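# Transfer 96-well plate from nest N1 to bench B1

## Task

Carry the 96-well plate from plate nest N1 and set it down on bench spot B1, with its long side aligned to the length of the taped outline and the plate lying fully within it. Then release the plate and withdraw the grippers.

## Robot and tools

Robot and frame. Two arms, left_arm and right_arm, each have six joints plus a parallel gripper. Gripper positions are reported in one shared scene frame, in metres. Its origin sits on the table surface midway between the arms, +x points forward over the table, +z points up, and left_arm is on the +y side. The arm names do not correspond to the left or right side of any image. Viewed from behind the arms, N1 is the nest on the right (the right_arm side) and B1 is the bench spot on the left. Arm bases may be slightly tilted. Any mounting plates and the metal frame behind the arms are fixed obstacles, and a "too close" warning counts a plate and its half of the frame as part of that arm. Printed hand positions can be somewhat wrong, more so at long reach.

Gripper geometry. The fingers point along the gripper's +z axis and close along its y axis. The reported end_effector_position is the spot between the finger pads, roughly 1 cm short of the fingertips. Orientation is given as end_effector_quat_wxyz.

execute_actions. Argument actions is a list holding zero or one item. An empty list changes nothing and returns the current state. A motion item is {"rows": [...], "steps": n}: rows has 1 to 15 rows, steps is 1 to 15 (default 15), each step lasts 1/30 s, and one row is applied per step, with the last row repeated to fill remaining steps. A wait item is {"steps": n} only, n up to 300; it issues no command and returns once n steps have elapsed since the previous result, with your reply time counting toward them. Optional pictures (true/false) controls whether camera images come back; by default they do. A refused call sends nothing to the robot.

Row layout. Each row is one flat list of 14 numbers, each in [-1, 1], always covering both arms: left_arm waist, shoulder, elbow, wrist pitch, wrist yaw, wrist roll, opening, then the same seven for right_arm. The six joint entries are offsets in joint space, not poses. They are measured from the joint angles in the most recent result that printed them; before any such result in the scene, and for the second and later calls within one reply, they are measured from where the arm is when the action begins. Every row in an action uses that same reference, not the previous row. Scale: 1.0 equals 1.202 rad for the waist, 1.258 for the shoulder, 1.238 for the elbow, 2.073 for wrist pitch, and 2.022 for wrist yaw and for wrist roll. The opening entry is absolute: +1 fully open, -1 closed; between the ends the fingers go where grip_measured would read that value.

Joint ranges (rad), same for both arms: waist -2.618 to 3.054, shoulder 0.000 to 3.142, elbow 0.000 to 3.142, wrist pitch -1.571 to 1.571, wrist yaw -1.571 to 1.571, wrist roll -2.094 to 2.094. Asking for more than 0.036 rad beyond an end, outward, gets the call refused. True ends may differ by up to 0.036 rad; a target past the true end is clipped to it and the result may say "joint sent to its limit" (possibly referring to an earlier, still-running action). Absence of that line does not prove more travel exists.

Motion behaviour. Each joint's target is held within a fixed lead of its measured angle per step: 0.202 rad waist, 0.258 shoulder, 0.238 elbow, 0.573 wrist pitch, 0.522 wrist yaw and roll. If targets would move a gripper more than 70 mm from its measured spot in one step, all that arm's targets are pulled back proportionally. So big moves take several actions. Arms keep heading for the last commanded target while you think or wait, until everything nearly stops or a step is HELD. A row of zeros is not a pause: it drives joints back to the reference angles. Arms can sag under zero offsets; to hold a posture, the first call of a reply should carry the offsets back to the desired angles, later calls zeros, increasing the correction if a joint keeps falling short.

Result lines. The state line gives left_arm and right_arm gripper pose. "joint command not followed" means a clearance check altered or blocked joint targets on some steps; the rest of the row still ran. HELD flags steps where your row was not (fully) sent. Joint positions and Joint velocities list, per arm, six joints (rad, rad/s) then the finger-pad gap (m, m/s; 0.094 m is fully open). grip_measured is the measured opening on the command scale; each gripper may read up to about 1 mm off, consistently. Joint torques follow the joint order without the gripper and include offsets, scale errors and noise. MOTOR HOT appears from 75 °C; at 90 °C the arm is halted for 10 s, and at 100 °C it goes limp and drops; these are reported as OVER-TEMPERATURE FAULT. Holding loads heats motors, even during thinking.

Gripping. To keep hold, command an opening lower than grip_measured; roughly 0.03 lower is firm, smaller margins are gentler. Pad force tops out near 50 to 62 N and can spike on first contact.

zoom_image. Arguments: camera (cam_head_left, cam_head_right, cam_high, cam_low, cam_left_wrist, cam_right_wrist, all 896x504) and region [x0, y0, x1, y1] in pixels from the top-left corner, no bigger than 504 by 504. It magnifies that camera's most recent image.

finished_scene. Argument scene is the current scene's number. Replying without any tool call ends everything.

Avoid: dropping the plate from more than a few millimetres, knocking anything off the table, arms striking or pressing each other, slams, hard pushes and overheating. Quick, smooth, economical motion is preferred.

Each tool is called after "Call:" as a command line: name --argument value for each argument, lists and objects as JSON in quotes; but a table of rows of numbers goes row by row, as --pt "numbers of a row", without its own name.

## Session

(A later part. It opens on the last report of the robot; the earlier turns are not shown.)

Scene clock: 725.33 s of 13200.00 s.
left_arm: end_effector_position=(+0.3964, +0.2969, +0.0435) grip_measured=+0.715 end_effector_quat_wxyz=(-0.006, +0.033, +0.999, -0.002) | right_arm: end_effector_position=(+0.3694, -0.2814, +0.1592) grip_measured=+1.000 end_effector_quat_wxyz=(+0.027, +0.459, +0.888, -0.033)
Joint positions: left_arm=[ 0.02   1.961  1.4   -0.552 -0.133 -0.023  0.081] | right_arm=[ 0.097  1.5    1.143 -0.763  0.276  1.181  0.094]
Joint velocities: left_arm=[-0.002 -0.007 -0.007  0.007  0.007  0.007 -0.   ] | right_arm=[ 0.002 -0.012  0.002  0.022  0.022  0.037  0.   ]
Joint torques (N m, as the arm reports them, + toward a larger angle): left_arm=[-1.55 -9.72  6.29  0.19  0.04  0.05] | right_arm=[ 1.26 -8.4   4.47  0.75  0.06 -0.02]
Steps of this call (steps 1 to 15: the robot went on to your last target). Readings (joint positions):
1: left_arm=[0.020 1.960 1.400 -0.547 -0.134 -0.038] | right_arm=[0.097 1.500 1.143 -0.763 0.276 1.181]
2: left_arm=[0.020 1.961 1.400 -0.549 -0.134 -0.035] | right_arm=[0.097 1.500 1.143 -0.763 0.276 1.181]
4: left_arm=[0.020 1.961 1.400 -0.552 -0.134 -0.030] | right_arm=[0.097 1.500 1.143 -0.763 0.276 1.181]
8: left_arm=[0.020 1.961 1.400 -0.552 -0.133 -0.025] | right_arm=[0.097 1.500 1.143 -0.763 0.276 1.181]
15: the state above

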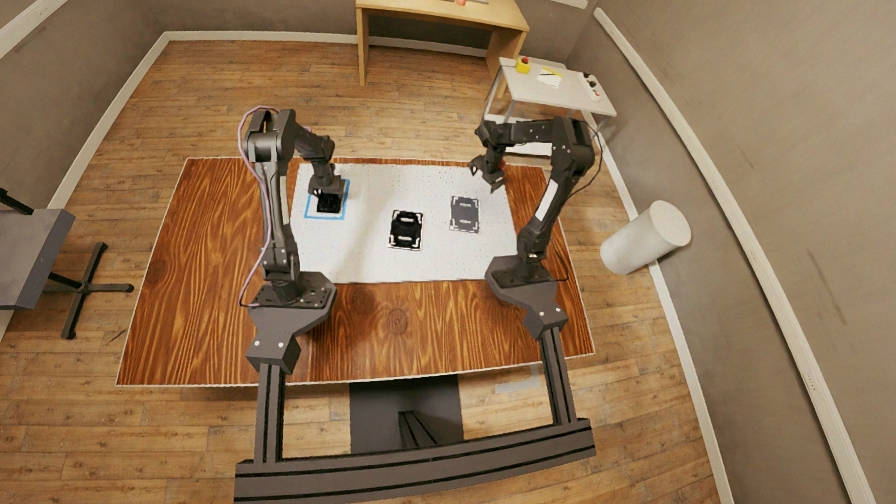

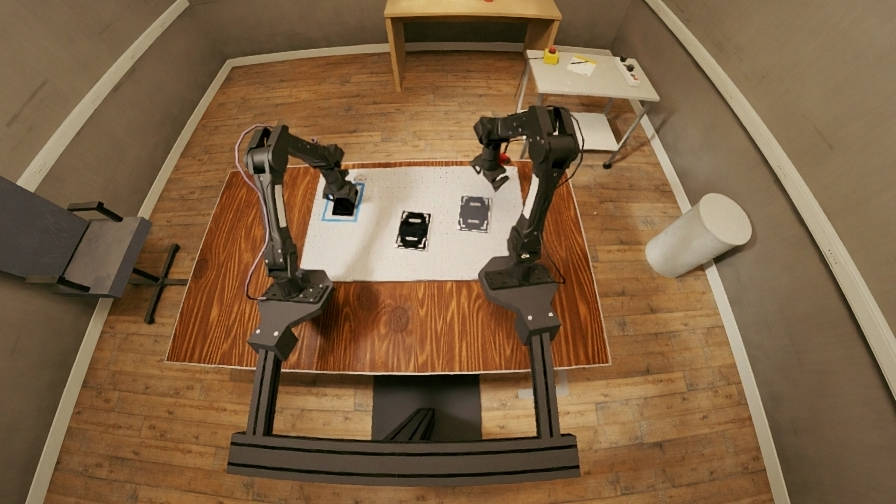

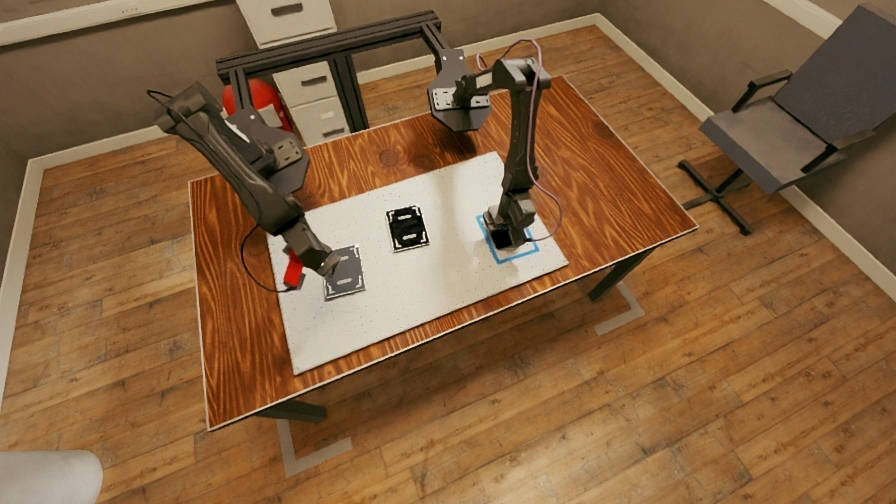

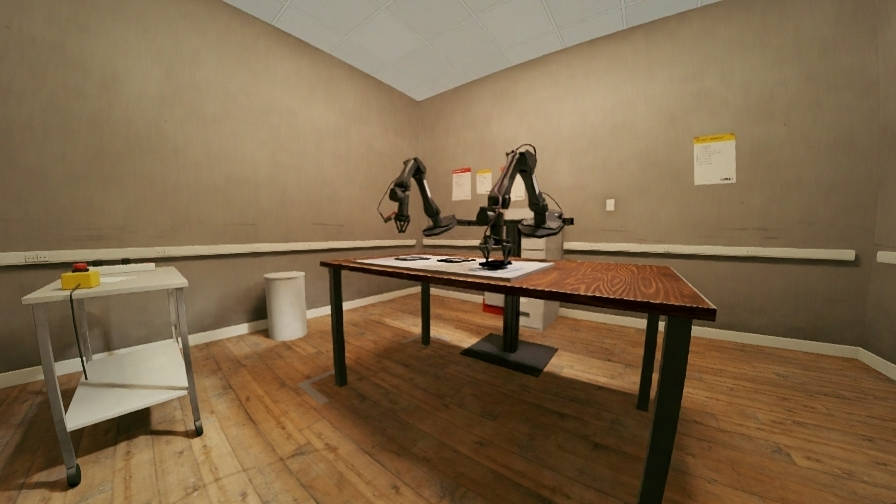

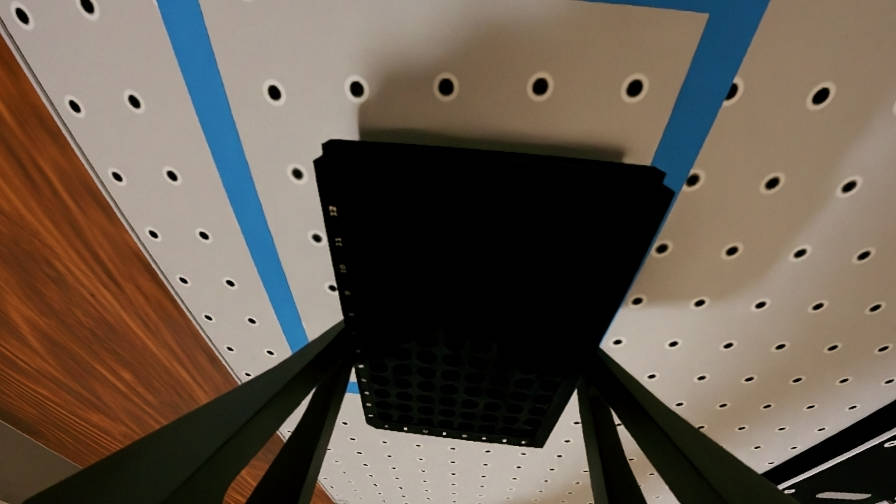

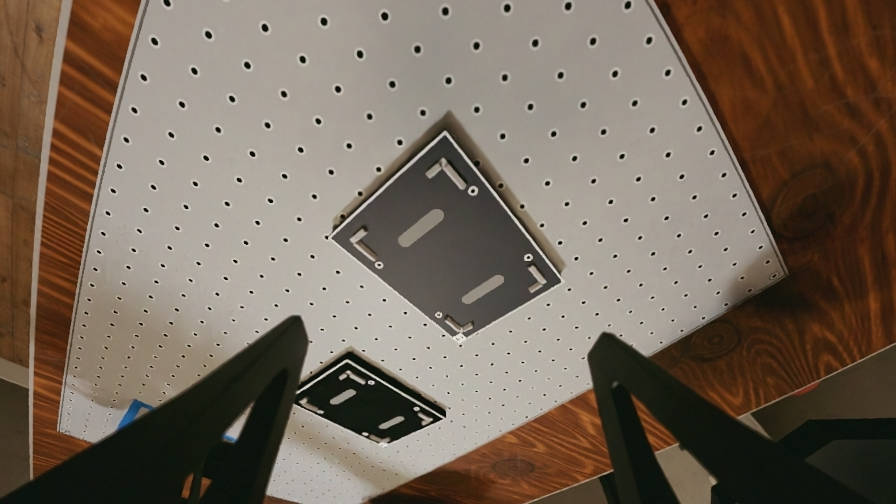

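Call:
execute_actions --actions '[{"rows":[[0.003,-0.005,0.028,-0.009,0.004,0.006,0.70,0,-0.01,0,0,0,0,1],[0.006,-0.002,0.034,-0.011,0.005,0.008,0.70,0,-0.01,0,0,0,0,1],[0.009,0.002,0.040,-0.013,0.006,0.010,0.70,0,-0.01,0,0,0,0,1],[0.012,0.006,0.046,-0.015,0.007,0.012,0.70,0,-0.01,0,0,0,0,1],[0.015,0.010,0.053,-0.017,0.008,0.014,0.70,0,-0.01,0,0,0,0,1],[0.018,0.014,0.060,-0.019,0.009,0.016,0.70,0,-0.01,0,0,0,0,1],[0.021,0.018,0.067,-0.021,0.010,0.018,0.70,0,-0.01,0,0,0,0,1],[0.024,0.022,0.074,-0.023,0.011,0.020,0.70,0,-0.01,0,0,0,0,1],[0.027,0.026,0.081,-0.023,0.012,0.022,0.70,0,-0.01,0,0,0,0,1],[0.030,0.030,0.088,-0.023,0.012,0.024,0.70,0,-0.01,0,0,0,0,1],[0.032,0.033,0.093,-0.023,0.012,0.024,0.70,0,-0.01,0,0,0,0,1],[0.034,0.036,0.096,-0.023,0.012,0.024,0.70,0,-0.01,0,0,0,0,1]],"steps":15}]' --pictures false

Call:
execute_actions --actions '[{"steps":12}]'

Scene clock: 754.40 s of 13200.00 s.
left_arm: end_effector_position=(+0.4231, +0.3120, +0.0469) grip_measured=+0.715 end_effector_quat_wxyz=(+0.013, +0.030, +0.999, -0.000) | right_arm: end_effector_position=(+0.3694, -0.2814, +0.1592) grip_measured=+1.000 end_effector_quat_wxyz=(+0.027, +0.459, +0.888, -0.033)
Joint positions: left_arm=[ 0.059  1.991  1.494 -0.574 -0.12   0.013  0.081] | right_arm=[ 0.097  1.5    1.143 -0.763  0.276  1.181  0.094]
Joint velocities: left_arm=[ 0.032  0.071  0.007 -0.037 -0.066 -0.007 -0.002] | right_arm=[-0.002 -0.002  0.027 -0.007  0.022 -0.022  0.   ]
Joint torques (N m, as the arm reports them, + toward a larger angle): left_arm=[-1.65 -9.88  6.23  0.18  0.08  0.11] | right_arm=[ 1.27 -8.4   4.49  0.75  0.06 -0.02]
Steps of this call (steps 1 to 15: the robot went on to your last target; steps 16 to 90: nothing new was sent; then 25.57 s passed at rest; steps 91 to 105: all 15 steps of this action). Readings (joint positions):
91: left_arm=[0.020 1.961 1.400 -0.552 -0.133 -0.022] | right_arm=[0.097 1.500 1.143 -0.763 0.276 1.181]
92: left_arm=[0.020 1.961 1.402 -0.555 -0.133 -0.021] | right_arm=[0.097 1.500 1.143 -0.763 0.276 1.181]
94: left_arm=[0.021 1.961 1.412 -0.563 -0.130 -0.016] | right_arm=[0.097 1.500 1.143 -0.763 0.276 1.181]
98: left_arm=[0.033 1.964 1.450 -0.573 -0.124 -0.004] | right_arm=[0.097 1.500 1.143 -0.763 0.276 1.181]
105: the state above

Scene clock: 754.80 s of 13200.00 s.
left_arm: end_effector_position=(+0.4198, +0.3118, +0.0448) grip_measured=+0.715 end_effector_quat_wxyz=(+0.006, +0.033, +0.999, -0.001) | right_arm: end_effector_position=(+0.3694, -0.2814, +0.1592) grip_measured=+1.000 end_effector_quat_wxyz=(+0.027, +0.459, +0.888, -0.033)
Joint positions: left_arm=[ 0.059  1.997  1.494 -0.582 -0.117  0.018  0.081] | right_arm=[ 0.097  1.5    1.143 -0.763  0.276  1.181  0.094]
Joint velocities: left_arm=[-0.007 -0.007 -0.007  0.037 -0.007  0.037  0.001] | right_arm=[-0.012  0.017  0.002 -0.007 -0.11   0.007  0.   ]
Joint torques (N m, as the arm reports them, + toward a larger angle): left_arm=[-1.35 -9.78  6.03  0.23  0.08  0.06] | right_arm=[ 1.26 -8.39  4.49  0.75  0.06 -0.01]
Steps of this call (steps 1 to 12: the robot went on to your last target). Readings (joint positions):
1: left_arm=[0.059 1.993 1.494 -0.576 -0.120 0.014] | right_arm=[0.097 1.500 1.143 -0.763 0.276 1.181]
2: left_arm=[0.059 1.995 1.494 -0.578 -0.120 0.015] | right_arm=[0.097 1.500 1.143 -0.763 0.276 1.181]
4: left_arm=[0.059 1.996 1.494 -0.580 -0.118 0.016] | right_arm=[0.097 1.500 1.143 -0.763 0.276 1.181]
8: left_arm=[0.059 1.997 1.494 -0.582 -0.117 0.017] | right_arm=[0.097 1.500 1.143 -0.763 0.276 1.181]
12: the state above

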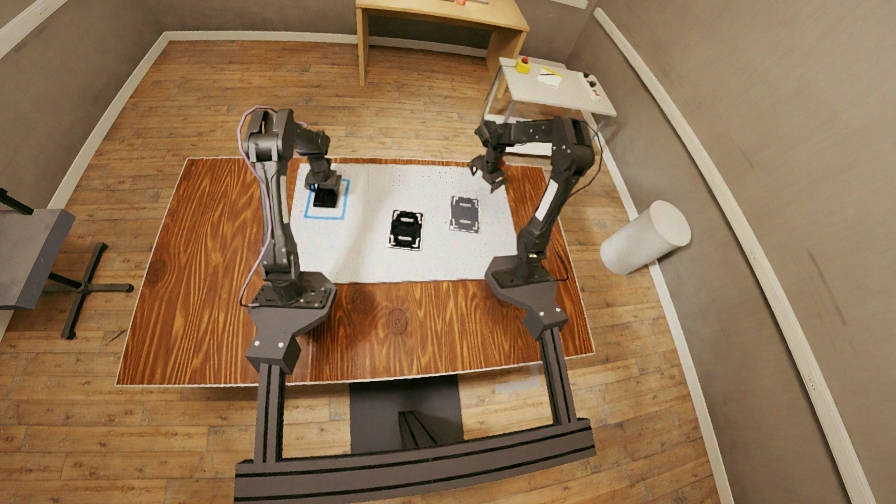

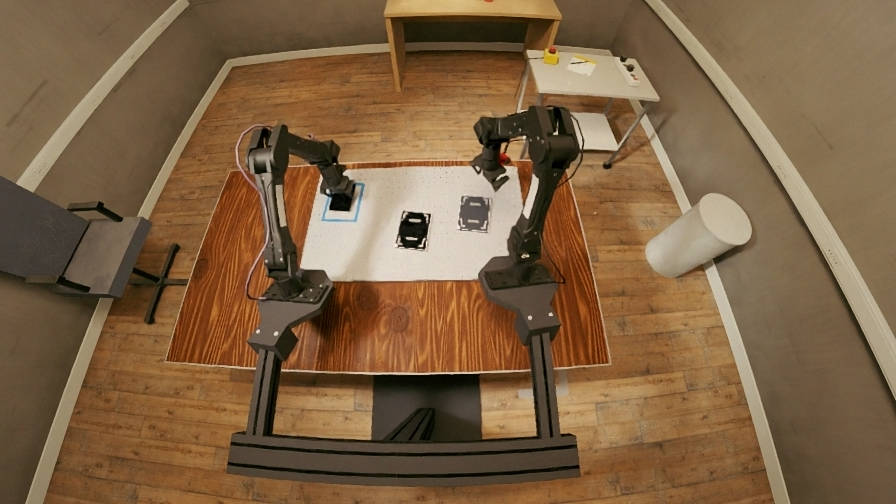

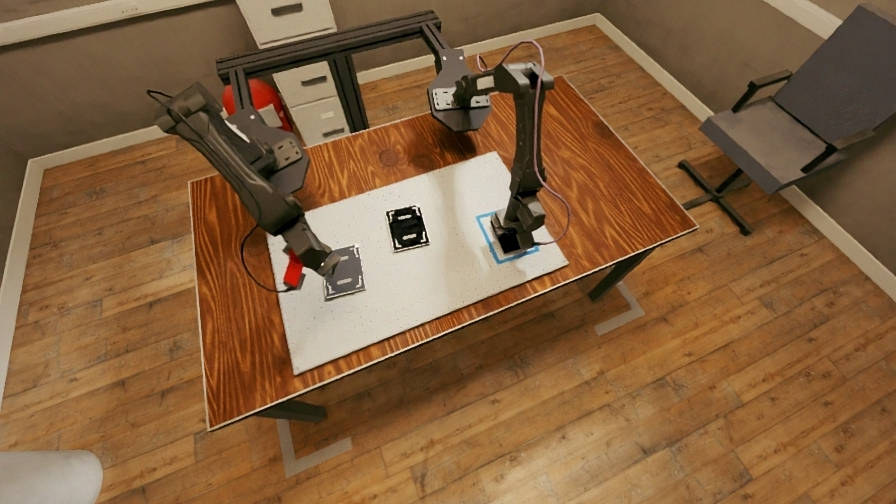

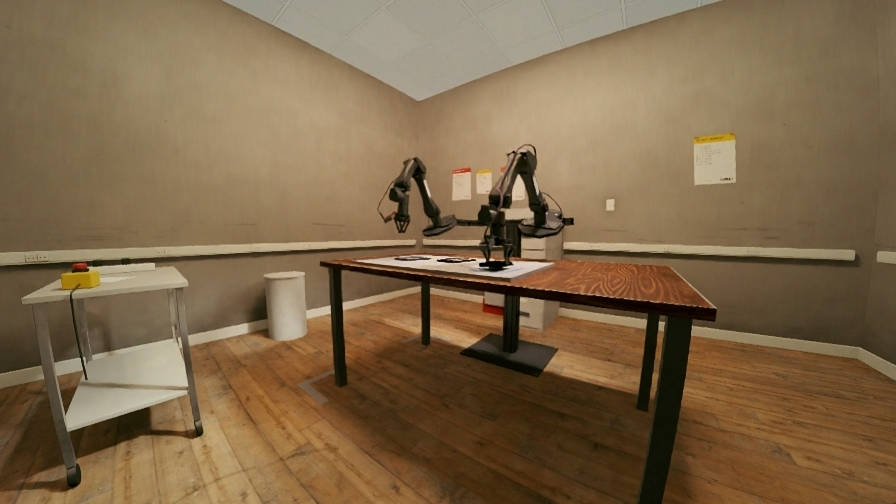

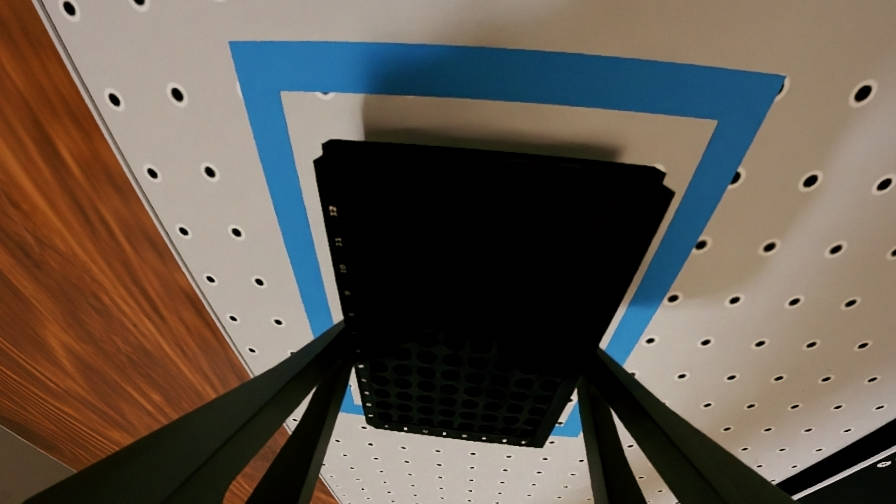

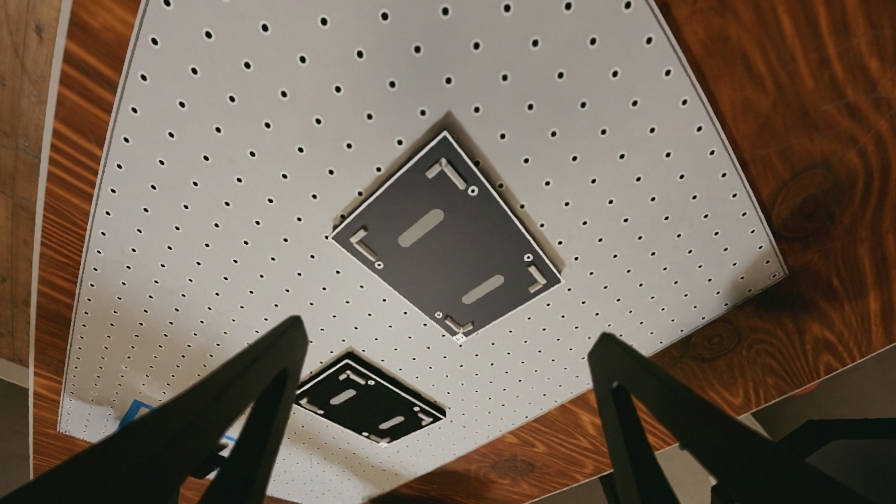

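Call:
execute_actions --actions '[{"rows":[[0,0.006,0.012,0.005,0,0,0.70,0,-0.01,0,0,0,0,1],[0,0.010,0.012,0.008,0,0,0.70,0,-0.01,0,0,0,0,1],[0,0.013,0.012,0.010,0,0,0.70,0,-0.01,0,0,0,0,1],[0,0.016,0.012,0.012,0,0,0.70,0,-0.01,0,0,0,0,1],[0,0.018,0.012,0.013,0,0,0.70,0,-0.01,0,0,0,0,1],[0,0.020,0.012,0.014,0,0,0.70,0,-0.01,0,0,0,0,1],[0,0.022,0.012,0.015,0,0,0.70,0,-0.01,0,0,0,0,1],[0,0.024,0.012,0.016,0,0,0.70,0,-0.01,0,0,0,0,1],[0,0.026,0.012,0.017,0,0,0.70,0,-0.01,0,0,0,0,1],[0,0.028,0.012,0.017,0,0,0.70,0,-0.01,0,0,0,0,1],[0,0.029,0.012,0.017,0,0,0.70,0,-0.01,0,0,0,0,1]],"steps":15}]' --pictures false

Call:
execute_actions --actions '[{"steps":10}]'

Scene clock: 774.80 s of 13200.00 s.
left_arm: end_effector_position=(+0.4146, +0.3106, +0.0336) grip_measured=+0.715 end_effector_quat_wxyz=(-0.004, +0.035, +0.999, -0.001) | right_arm: end_effector_position=(+0.3694, -0.2814, +0.1592) grip_measured=+1.000 end_effector_quat_wxyz=(+0.027, +0.459, +0.888, -0.033)
Joint positions: left_arm=[ 0.059  2.025  1.494 -0.573 -0.117  0.018  0.081] | right_arm=[ 0.097  1.5    1.143 -0.763  0.276  1.181  0.094]
Joint velocities: left_arm=[-0.002  0.012 -0.017 -0.037 -0.037 -0.037  0.   ] | right_arm=[ 0.002  0.002  0.002 -0.051  0.022 -0.022  0.   ]
Joint torques (N m, as the arm reports them, + toward a larger angle): left_arm=[ -1.59 -10.19   5.3    0.56  -0.02  -0.04] | right_arm=[ 1.27 -8.4   4.48  0.75  0.05 -0.02]
Steps of this call (steps 1 to 15: the robot went on to your last target; steps 16 to 90: nothing new was sent; then 16.50 s passed at rest; steps 91 to 105: all 15 steps of this action). Readings (joint positions):
91: left_arm=[0.059 1.997 1.494 -0.582 -0.117 0.018] | right_arm=[0.097 1.500 1.143 -0.763 0.276 1.181]
92: left_arm=[0.059 1.997 1.494 -0.582 -0.117 0.018] | right_arm=[0.097 1.500 1.143 -0.763 0.276 1.181]
94: left_arm=[0.059 1.997 1.494 -0.582 -0.117 0.018] | right_arm=[0.097 1.500 1.143 -0.763 0.276 1.181]
98: left_arm=[0.059 2.005 1.494 -0.576 -0.117 0.018] | right_arm=[0.097 1.500 1.143 -0.763 0.276 1.181]
105: the state above

Scene clock: 775.13 s of 13200.00 s.
left_arm: end_effector_position=(+0.4151, +0.3106, +0.0336) grip_measured=+0.715 end_effector_quat_wxyz=(-0.002, +0.035, +0.999, -0.001) | right_arm: end_effector_position=(+0.3694, -0.2814, +0.1592) grip_measured=+1.000 end_effector_quat_wxyz=(+0.027, +0.459, +0.888, -0.033)
Joint positions: left_arm=[ 0.059  2.025  1.494 -0.571 -0.117  0.018  0.081] | right_arm=[ 0.097  1.5    1.143 -0.763  0.276  1.181  0.094]
Joint velocities: left_arm=[-0.012  0.017 -0.012  0.007 -0.022 -0.051 -0.   ] | right_arm=[-0.012  0.007  0.007 -0.007 -0.007  0.022  0.   ]
Joint torques (N m, as the arm reports them, + toward a larger angle): left_arm=[ -1.3  -10.12   5.09   0.54  -0.04   0.04] | right_arm=[ 1.27 -8.4   4.47  0.75  0.05 -0.02]
Steps of this call (steps 1 to 10: the robot went on to your last target). Readings (joint positions):
1: left_arm=[0.059 2.025 1.494 -0.573 -0.117 0.018] | right_arm=[0.097 1.500 1.143 -0.763 0.276 1.181]
2: left_arm=[0.059 2.025 1.494 -0.573 -0.117 0.018] | right_arm=[0.097 1.500 1.143 -0.763 0.276 1.181]
4: left_arm=[0.059 2.025 1.494 -0.571 -0.117 0.018] | right_arm=[0.097 1.500 1.143 -0.763 0.276 1.181]
8: left_arm=[0.059 2.025 1.494 -0.571 -0.117 0.018] | right_arm=[0.097 1.500 1.143 -0.763 0.276 1.181]
10: the state above

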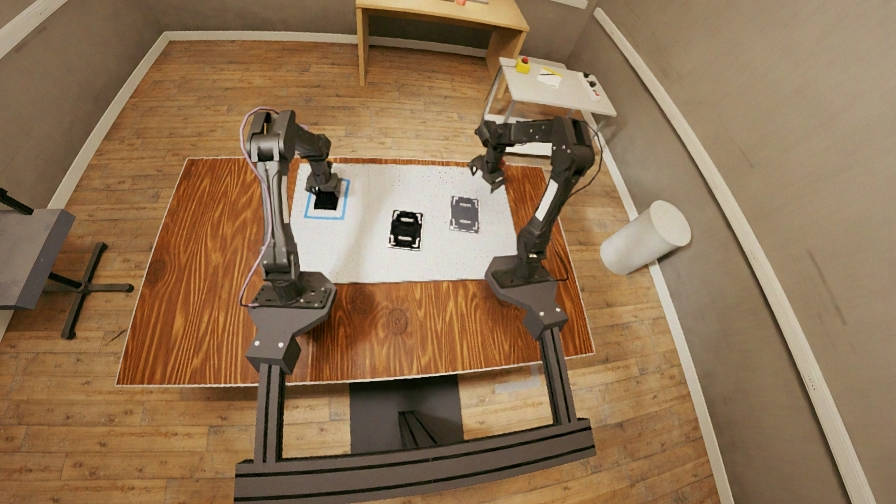

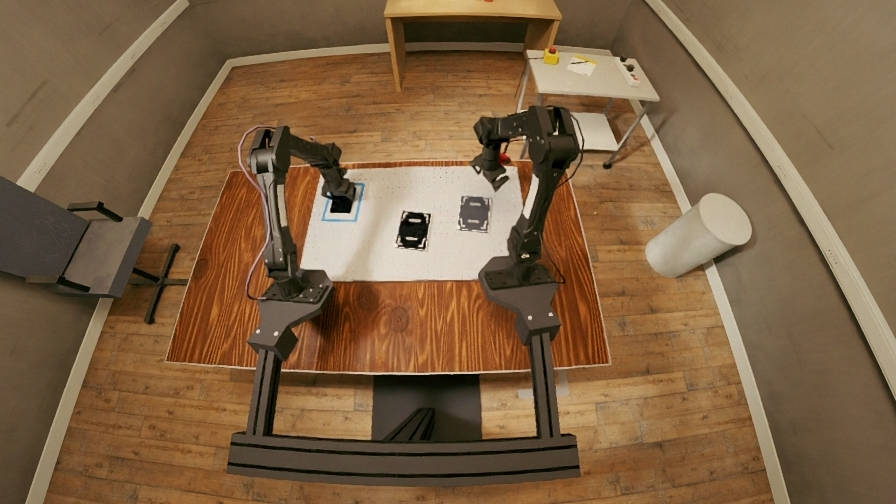

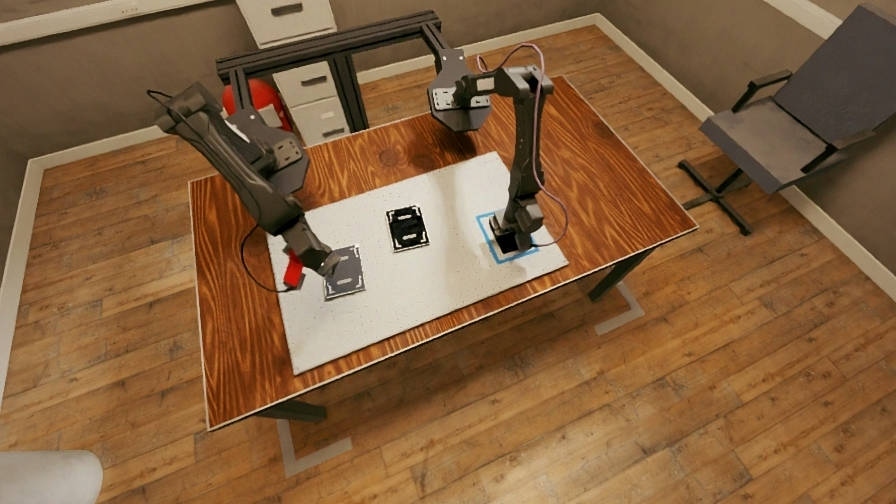

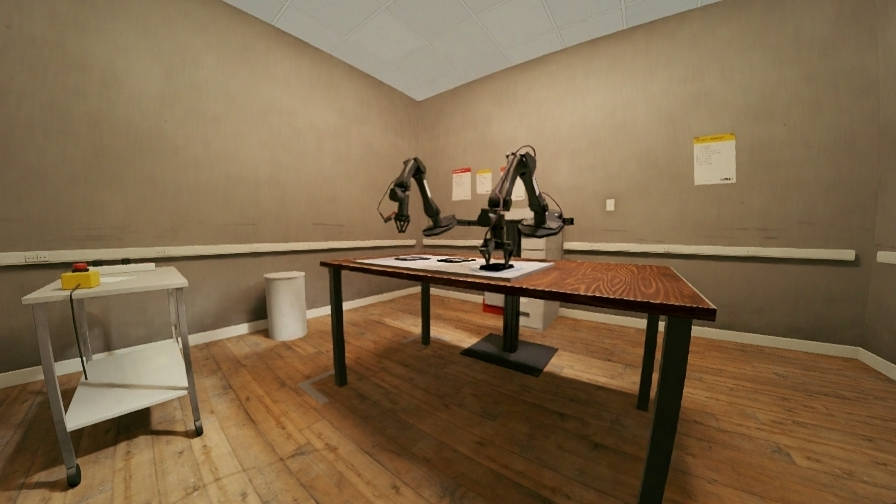

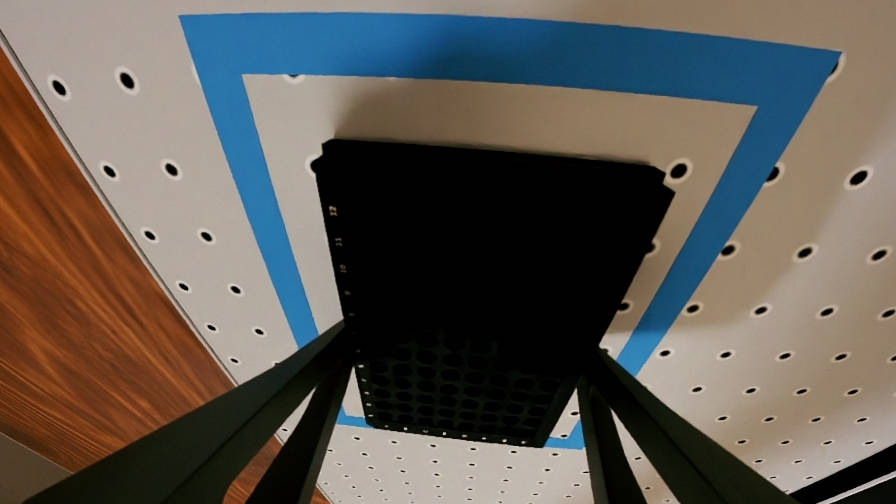

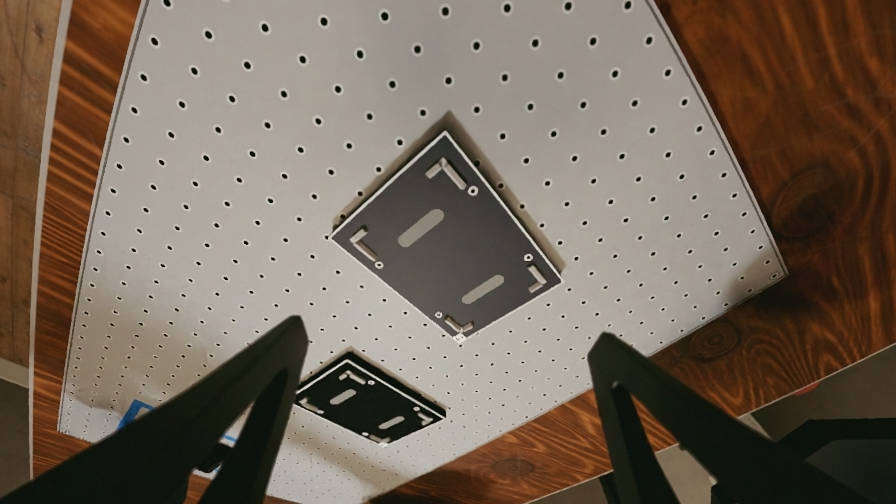

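Call:
execute_actions --actions '[{"rows":[[0,0.012,0.012,0.008,0,0,0.70,0,-0.01,0,0,0,0,1],[0,0.015,0.012,0.008,0,0,0.70,0,-0.01,0,0,0,0,1],[0,0.015,0.012,0.008,0,0,0.70,0,-0.01,0,0,0,0,1],[0,0.015,0.012,0.008,0,0,0.71,0,-0.01,0,0,0,0,1],[0,0.015,0.012,0.008,0,0,0.72,0,-0.01,0,0,0,0,1],[0,0.010,0.012,0.008,0,0,0.73,0,-0.01,0,0,0,0,1],[0,0.005,0.012,0.008,0,0,0.745,0,-0.01,0,0,0,0,1],[0,0,0.012,0.008,0,0,0.76,0,-0.01,0,0,0,0,1],[0,0,0.012,0.008,0,0,0.79,0,-0.01,0,0,0,0,1],[0,0,0.012,0.008,0,0,0.83,0,-0.01,0,0,0,0,1],[0,0,0.012,0.008,0,0,0.88,0,-0.01,0,0,0,0,1],[0,0,0.012,0.008,0,0,0.94,0,-0.01,0,0,0,0,1],[0,0,0.012,0.008,0,0,1,0,-0.01,0,0,0,0,1]],"steps":15}]' --pictures false

Call:
execute_actions --actions '[{"rows":[[0,-0.01,0.012,0,0,0,1,0,-0.01,0,0,0,0,1],[0,-0.02,0.012,-0.005,0,0,1,0,-0.01,0,0,0,0,1],[0,-0.03,0.012,-0.012,0,0,1,0,-0.01,0,0,0,0,1],[0,-0.042,0.012,-0.020,0,0,1,0,-0.01,0,0,0,0,1],[0,-0.055,0.012,-0.028,0,0,1,0,-0.01,0,0,0,0,1],[0,-0.070,0.012,-0.037,0,0,1,0,-0.01,0,0,0,0,1],[0,-0.085,0.012,-0.046,0,0,1,0,-0.01,0,0,0,0,1],[0,-0.100,0.012,-0.055,0,0,1,0,-0.01,0,0,0,0,1],[0,-0.118,0.012,-0.065,0,0,1,0,-0.01,0,0,0,0,1],[0,-0.136,0.012,-0.075,0,0,1,0,-0.01,0,0,0,0,1],[0,-0.154,0.012,-0.085,0,0,1,0,-0.01,0,0,0,0,1],[0,-0.172,0.012,-0.095,0,0,1,0,-0.01,0,0,0,0,1],[0,-0.190,0.012,-0.105,0,0,1,0,-0.01,0,0,0,0,1],[0,-0.208,0.012,-0.115,0,0,1,0,-0.01,0,0,0,0,1],[0,-0.226,0.012,-0.125,0,0,1,0,-0.01,0,0,0,0,1]],"steps":15}]' --pictures false

Call:
execute_actions --actions '[{"rows":[[0,-0.06,-0.01,-0.03,0,0,1,0,-0.01,0,0,0,0,1],[0,-0.08,-0.025,-0.033,0,0,1,0,-0.01,0,0,0,0,1],[0,-0.10,-0.04,-0.036,0,0,1,0,-0.01,0,0,0,0,1],[0,-0.12,-0.055,-0.039,0,0,1,0,-0.01,0,0,0,0,1],[0,-0.14,-0.07,-0.042,0,0,1,0,-0.01,0,0,0,0,1],[0,-0.16,-0.085,-0.045,0,0,1,0,-0.01,0,0,0,0,1],[0,-0.18,-0.10,-0.048,0,0,1,0,-0.01,0,0,0,0,1],[0,-0.20,-0.115,-0.051,0,0,1,0,-0.01,0,0,0,0,1],[0,-0.22,-0.13,-0.054,0,0,1,0,-0.01,0,0,0,0,1],[0,-0.24,-0.145,-0.057,0,0,1,0,-0.01,0,0,0,0,1],[0,-0.26,-0.16,-0.060,0,0,1,0,-0.01,0,0,0,0,1],[0,-0.275,-0.175,-0.063,0,0,1,0,-0.01,0,0,0,0,1],[0,-0.29,-0.19,-0.066,0,0,1,0,-0.01,0,0,0,0,1],[0,-0.30,-0.20,-0.068,0,0,1,0,-0.01,0,0,0,0,1]],"steps":15}]' --pictures false

Call:
execute_actions --actions '[{"steps":12}]'

Scene clock: 793.27 s of 13200.00 s.
left_arm: end_effector_position=(+0.4151, +0.3106, +0.0336) grip_measured=+1.000 end_effector_quat_wxyz=(-0.002, +0.035, +0.999, -0.001) | right_arm: end_effector_position=(+0.3694, -0.2814, +0.1592) grip_measured=+1.000 end_effector_quat_wxyz=(+0.027, +0.459, +0.888, -0.033)
Joint positions: left_arm=[ 0.059  2.025  1.494 -0.571 -0.117  0.018  0.094] | right_arm=[ 0.097  1.5    1.143 -0.763  0.276  1.181  0.094]
Joint velocities: left_arm=[ 0.002 -0.012 -0.012  0.007  0.007  0.066  0.   ] | right_arm=[-0.012  0.017  0.007 -0.11  -0.022 -0.037  0.   ]
Joint torques (N m, as the arm reports them, + toward a larger angle): left_arm=[ -1.59 -10.67   5.23   0.42  -0.02  -0.04] | right_arm=[ 1.26 -8.4   4.48  0.76  0.05 -0.02]
Steps of this call (steps 1 to 15: the robot went on to your last target; steps 16 to 90: nothing new was sent; then 14.63 s passed at rest; steps 91 to 105: all 15 steps of this action). Readings (joint positions):
91: left_arm=[0.059 2.025 1.494 -0.571 -0.117 0.018] | right_arm=[0.097 1.500 1.143 -0.763 0.276 1.181]
92: left_arm=[0.059 2.025 1.494 -0.571 -0.117 0.018] | right_arm=[0.097 1.500 1.143 -0.763 0.276 1.181]
94: left_arm=[0.059 2.025 1.494 -0.571 -0.117 0.018] | right_arm=[0.097 1.500 1.143 -0.763 0.276 1.181]
98: left_arm=[0.059 2.025 1.494 -0.571 -0.117 0.018] | right_arm=[0.097 1.500 1.143 -0.763 0.276 1.181]
105: the state above

Scene clock: 793.77 s of 13200.00 s.
left_arm: end_effector_position=(+0.4257, +0.3204, +0.1198) grip_measured=+1.000 end_effector_quat_wxyz=(+0.030, +0.031, +0.999, -0.002) | right_arm: end_effector_position=(+0.3694, -0.2814, +0.1592) grip_measured=+1.000 end_effector_quat_wxyz=(+0.027, +0.459, +0.888, -0.033)
Joint positions: left_arm=[ 0.059  1.805  1.494 -0.727 -0.117  0.018  0.094] | right_arm=[ 0.097  1.5    1.143 -0.763  0.276  1.181  0.094]
Joint velocities: left_arm=[ 0.002 -0.706  0.002 -0.52   0.022 -0.037  0.   ] | right_arm=[ 0.007 -0.022  0.022  0.022 -0.022 -0.007  0.   ]
Joint torques (N m, as the arm reports them, + toward a larger angle): left_arm=[ -1.26 -11.86   6.03   0.17  -0.02   0.02] | right_arm=[ 1.26 -8.4   4.48  0.75  0.06 -0.02]
Steps of this call (steps 1 to 15: all 15 steps of this action). Readings (joint positions):
1: left_arm=[0.059 2.025 1.494 -0.571 -0.117 0.018] | right_arm=[0.097 1.500 1.143 -0.763 0.276 1.181]
2: left_arm=[0.059 2.025 1.494 -0.571 -0.117 0.018] | right_arm=[0.097 1.500 1.143 -0.763 0.276 1.181]
4: left_arm=[0.059 2.023 1.494 -0.573 -0.117 0.018] | right_arm=[0.097 1.500 1.143 -0.763 0.276 1.181]
8: left_arm=[0.059 1.978 1.494 -0.619 -0.117 0.018] | right_arm=[0.097 1.500 1.143 -0.763 0.276 1.181]
15: the state above

Scene clock: 794.27 s of 13200.00 s.
left_arm: end_effector_position=(+0.3671, +0.3321, +0.1923) grip_measured=+1.000 end_effector_quat_wxyz=(+0.037, +0.030, +0.999, -0.002) | right_arm: end_effector_position=(+0.3694, -0.2814, +0.1592) grip_measured=+1.000 end_effector_quat_wxyz=(+0.027, +0.459, +0.888, -0.033)
Joint positions: left_arm=[ 0.059  1.464  1.274 -0.832 -0.117  0.018  0.094] | right_arm=[ 0.097  1.5    1.143 -0.763  0.276  1.181  0.094]
Joint velocities: left_arm=[-0.012 -0.422 -0.281 -0.315 -0.037 -0.022  0.   ] | right_arm=[ 0.007  0.012 -0.012 -0.007  0.007 -0.051  0.   ]
Joint torques (N m, as the arm reports them, + toward a larger angle): left_arm=[-0.86 -8.69  4.79  0.52  0.03  0.01] | right_arm=[ 1.27 -8.39  4.48  0.75  0.06 -0.02]
Steps of this call (steps 1 to 15: all 15 steps of this action). Readings (joint positions):
1: left_arm=[0.059 1.781 1.494 -0.740 -0.117 0.018] | right_arm=[0.097 1.500 1.143 -0.763 0.276 1.181]
2: left_arm=[0.059 1.759 1.493 -0.747 -0.117 0.018] | right_arm=[0.097 1.500 1.143 -0.763 0.276 1.181]
4: left_arm=[0.059 1.714 1.476 -0.750 -0.117 0.018] | right_arm=[0.097 1.500 1.143 -0.763 0.276 1.181]
8: left_arm=[0.059 1.617 1.403 -0.773 -0.117 0.018] | right_arm=[0.097 1.500 1.143 -0.763 0.276 1.181]
15: the state above

Scene clock: 794.67 s of 13200.00 s.
left_arm: end_effector_position=(+0.3592, +0.3328, +0.1943) grip_measured=+1.000 end_effector_quat_wxyz=(+0.029, +0.031, +0.999, -0.002) | right_arm: end_effector_position=(+0.3694, -0.2814, +0.1592) grip_measured=+1.000 end_effector_quat_wxyz=(+0.027, +0.459, +0.888, -0.033)
Joint positions: left_arm=[ 0.059  1.447  1.259 -0.851 -0.117  0.018  0.094] | right_arm=[ 0.097  1.5    1.143 -0.763  0.276  1.181  0.094]
Joint velocities: left_arm=[-0.002 -0.007  0.017 -0.007 -0.037  0.022  0.   ] | right_arm=[-0.007 -0.037 -0.002 -0.022  0.022 -0.051  0.   ]
Joint torques (N m, as the arm reports them, + toward a larger angle): left_arm=[-0.97 -9.32  4.31  0.25 -0.01  0.04] | right_arm=[ 1.26 -8.41  4.49  0.75  0.05 -0.02]
Steps of this call (steps 1 to 12: the robot went on to your last target). Readings (joint positions):
1: left_arm=[0.059 1.453 1.267 -0.841 -0.117 0.018] | right_arm=[0.097 1.500 1.143 -0.763 0.276 1.181]
2: left_arm=[0.059 1.448 1.263 -0.847 -0.117 0.018] | right_arm=[0.097 1.500 1.143 -0.763 0.276 1.181]
4: left_arm=[0.059 1.447 1.262 -0.850 -0.117 0.018] | right_arm=[0.097 1.500 1.143 -0.763 0.276 1.181]
8: left_arm=[0.059 1.447 1.259 -0.851 -0.117 0.018] | right_arm=[0.097 1.500 1.143 -0.763 0.276 1.181]
12: the state above

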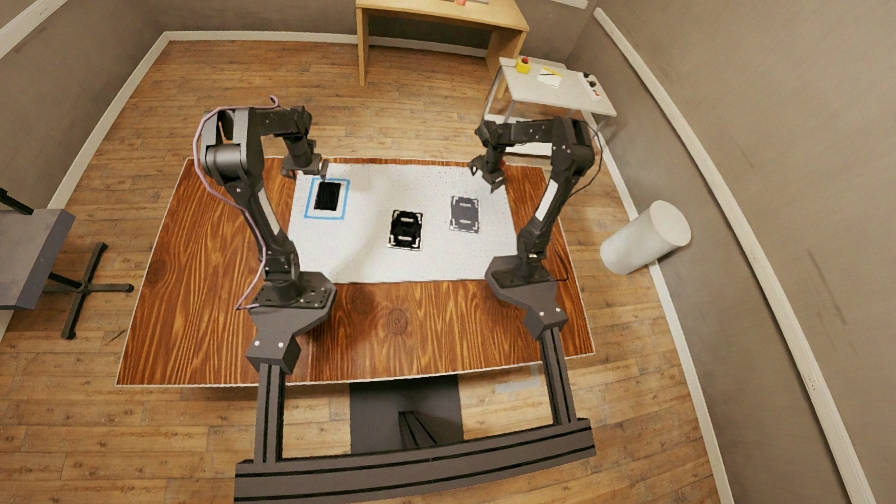

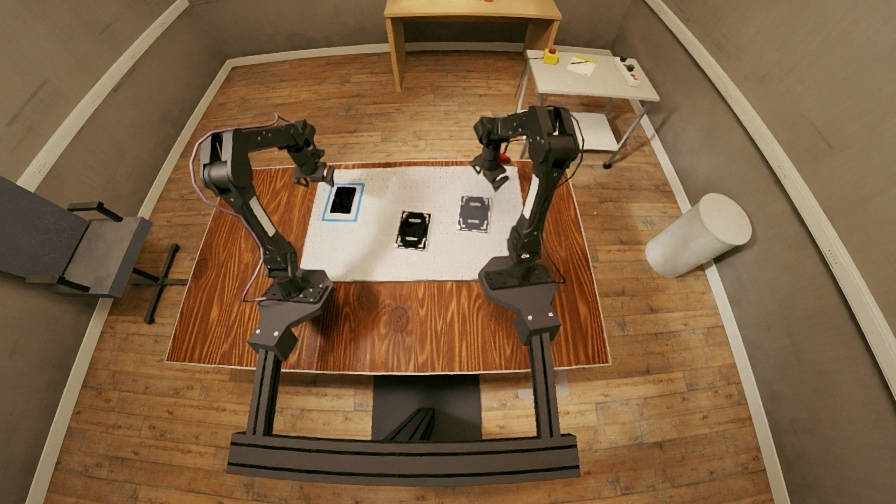

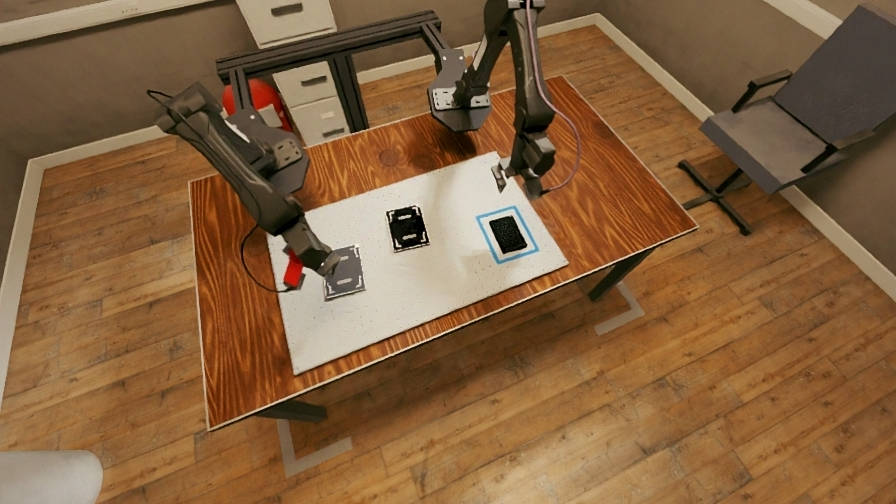

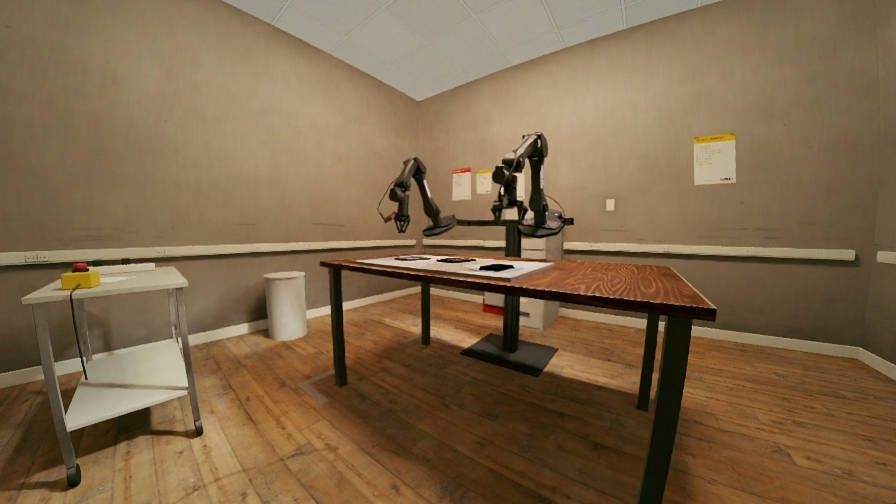

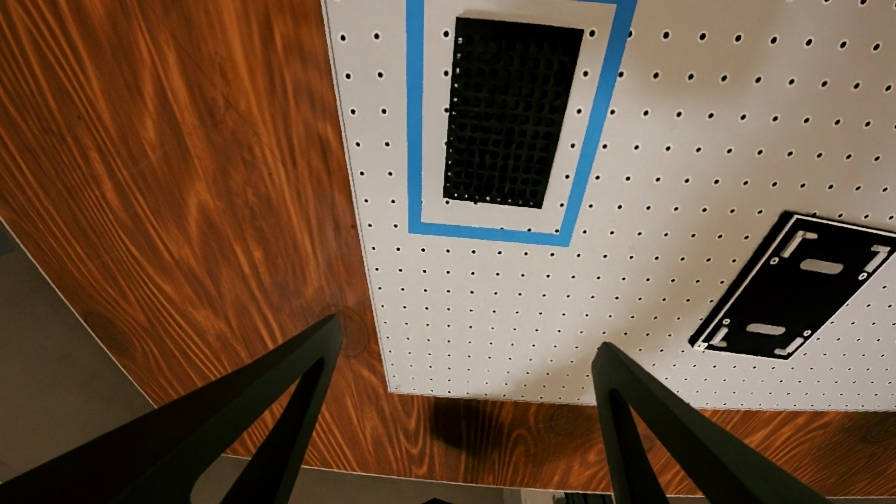

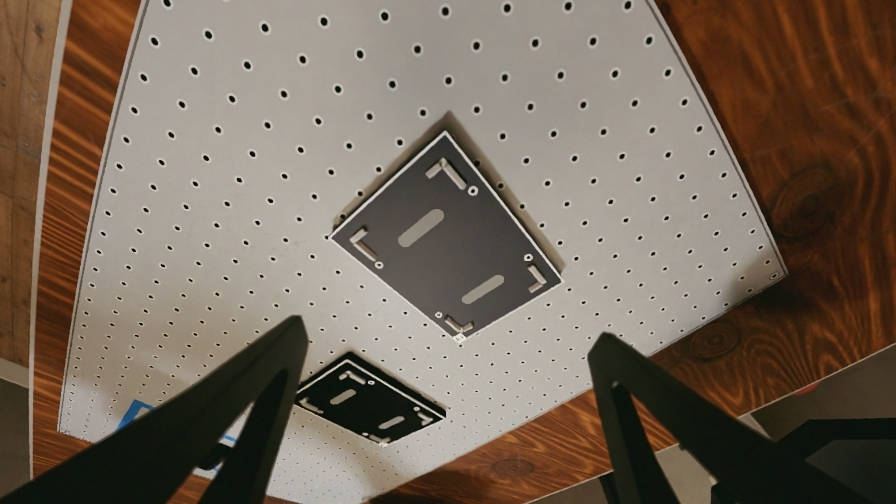

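Call:
finished_scene --scene 1

The scene is finished: the task was done.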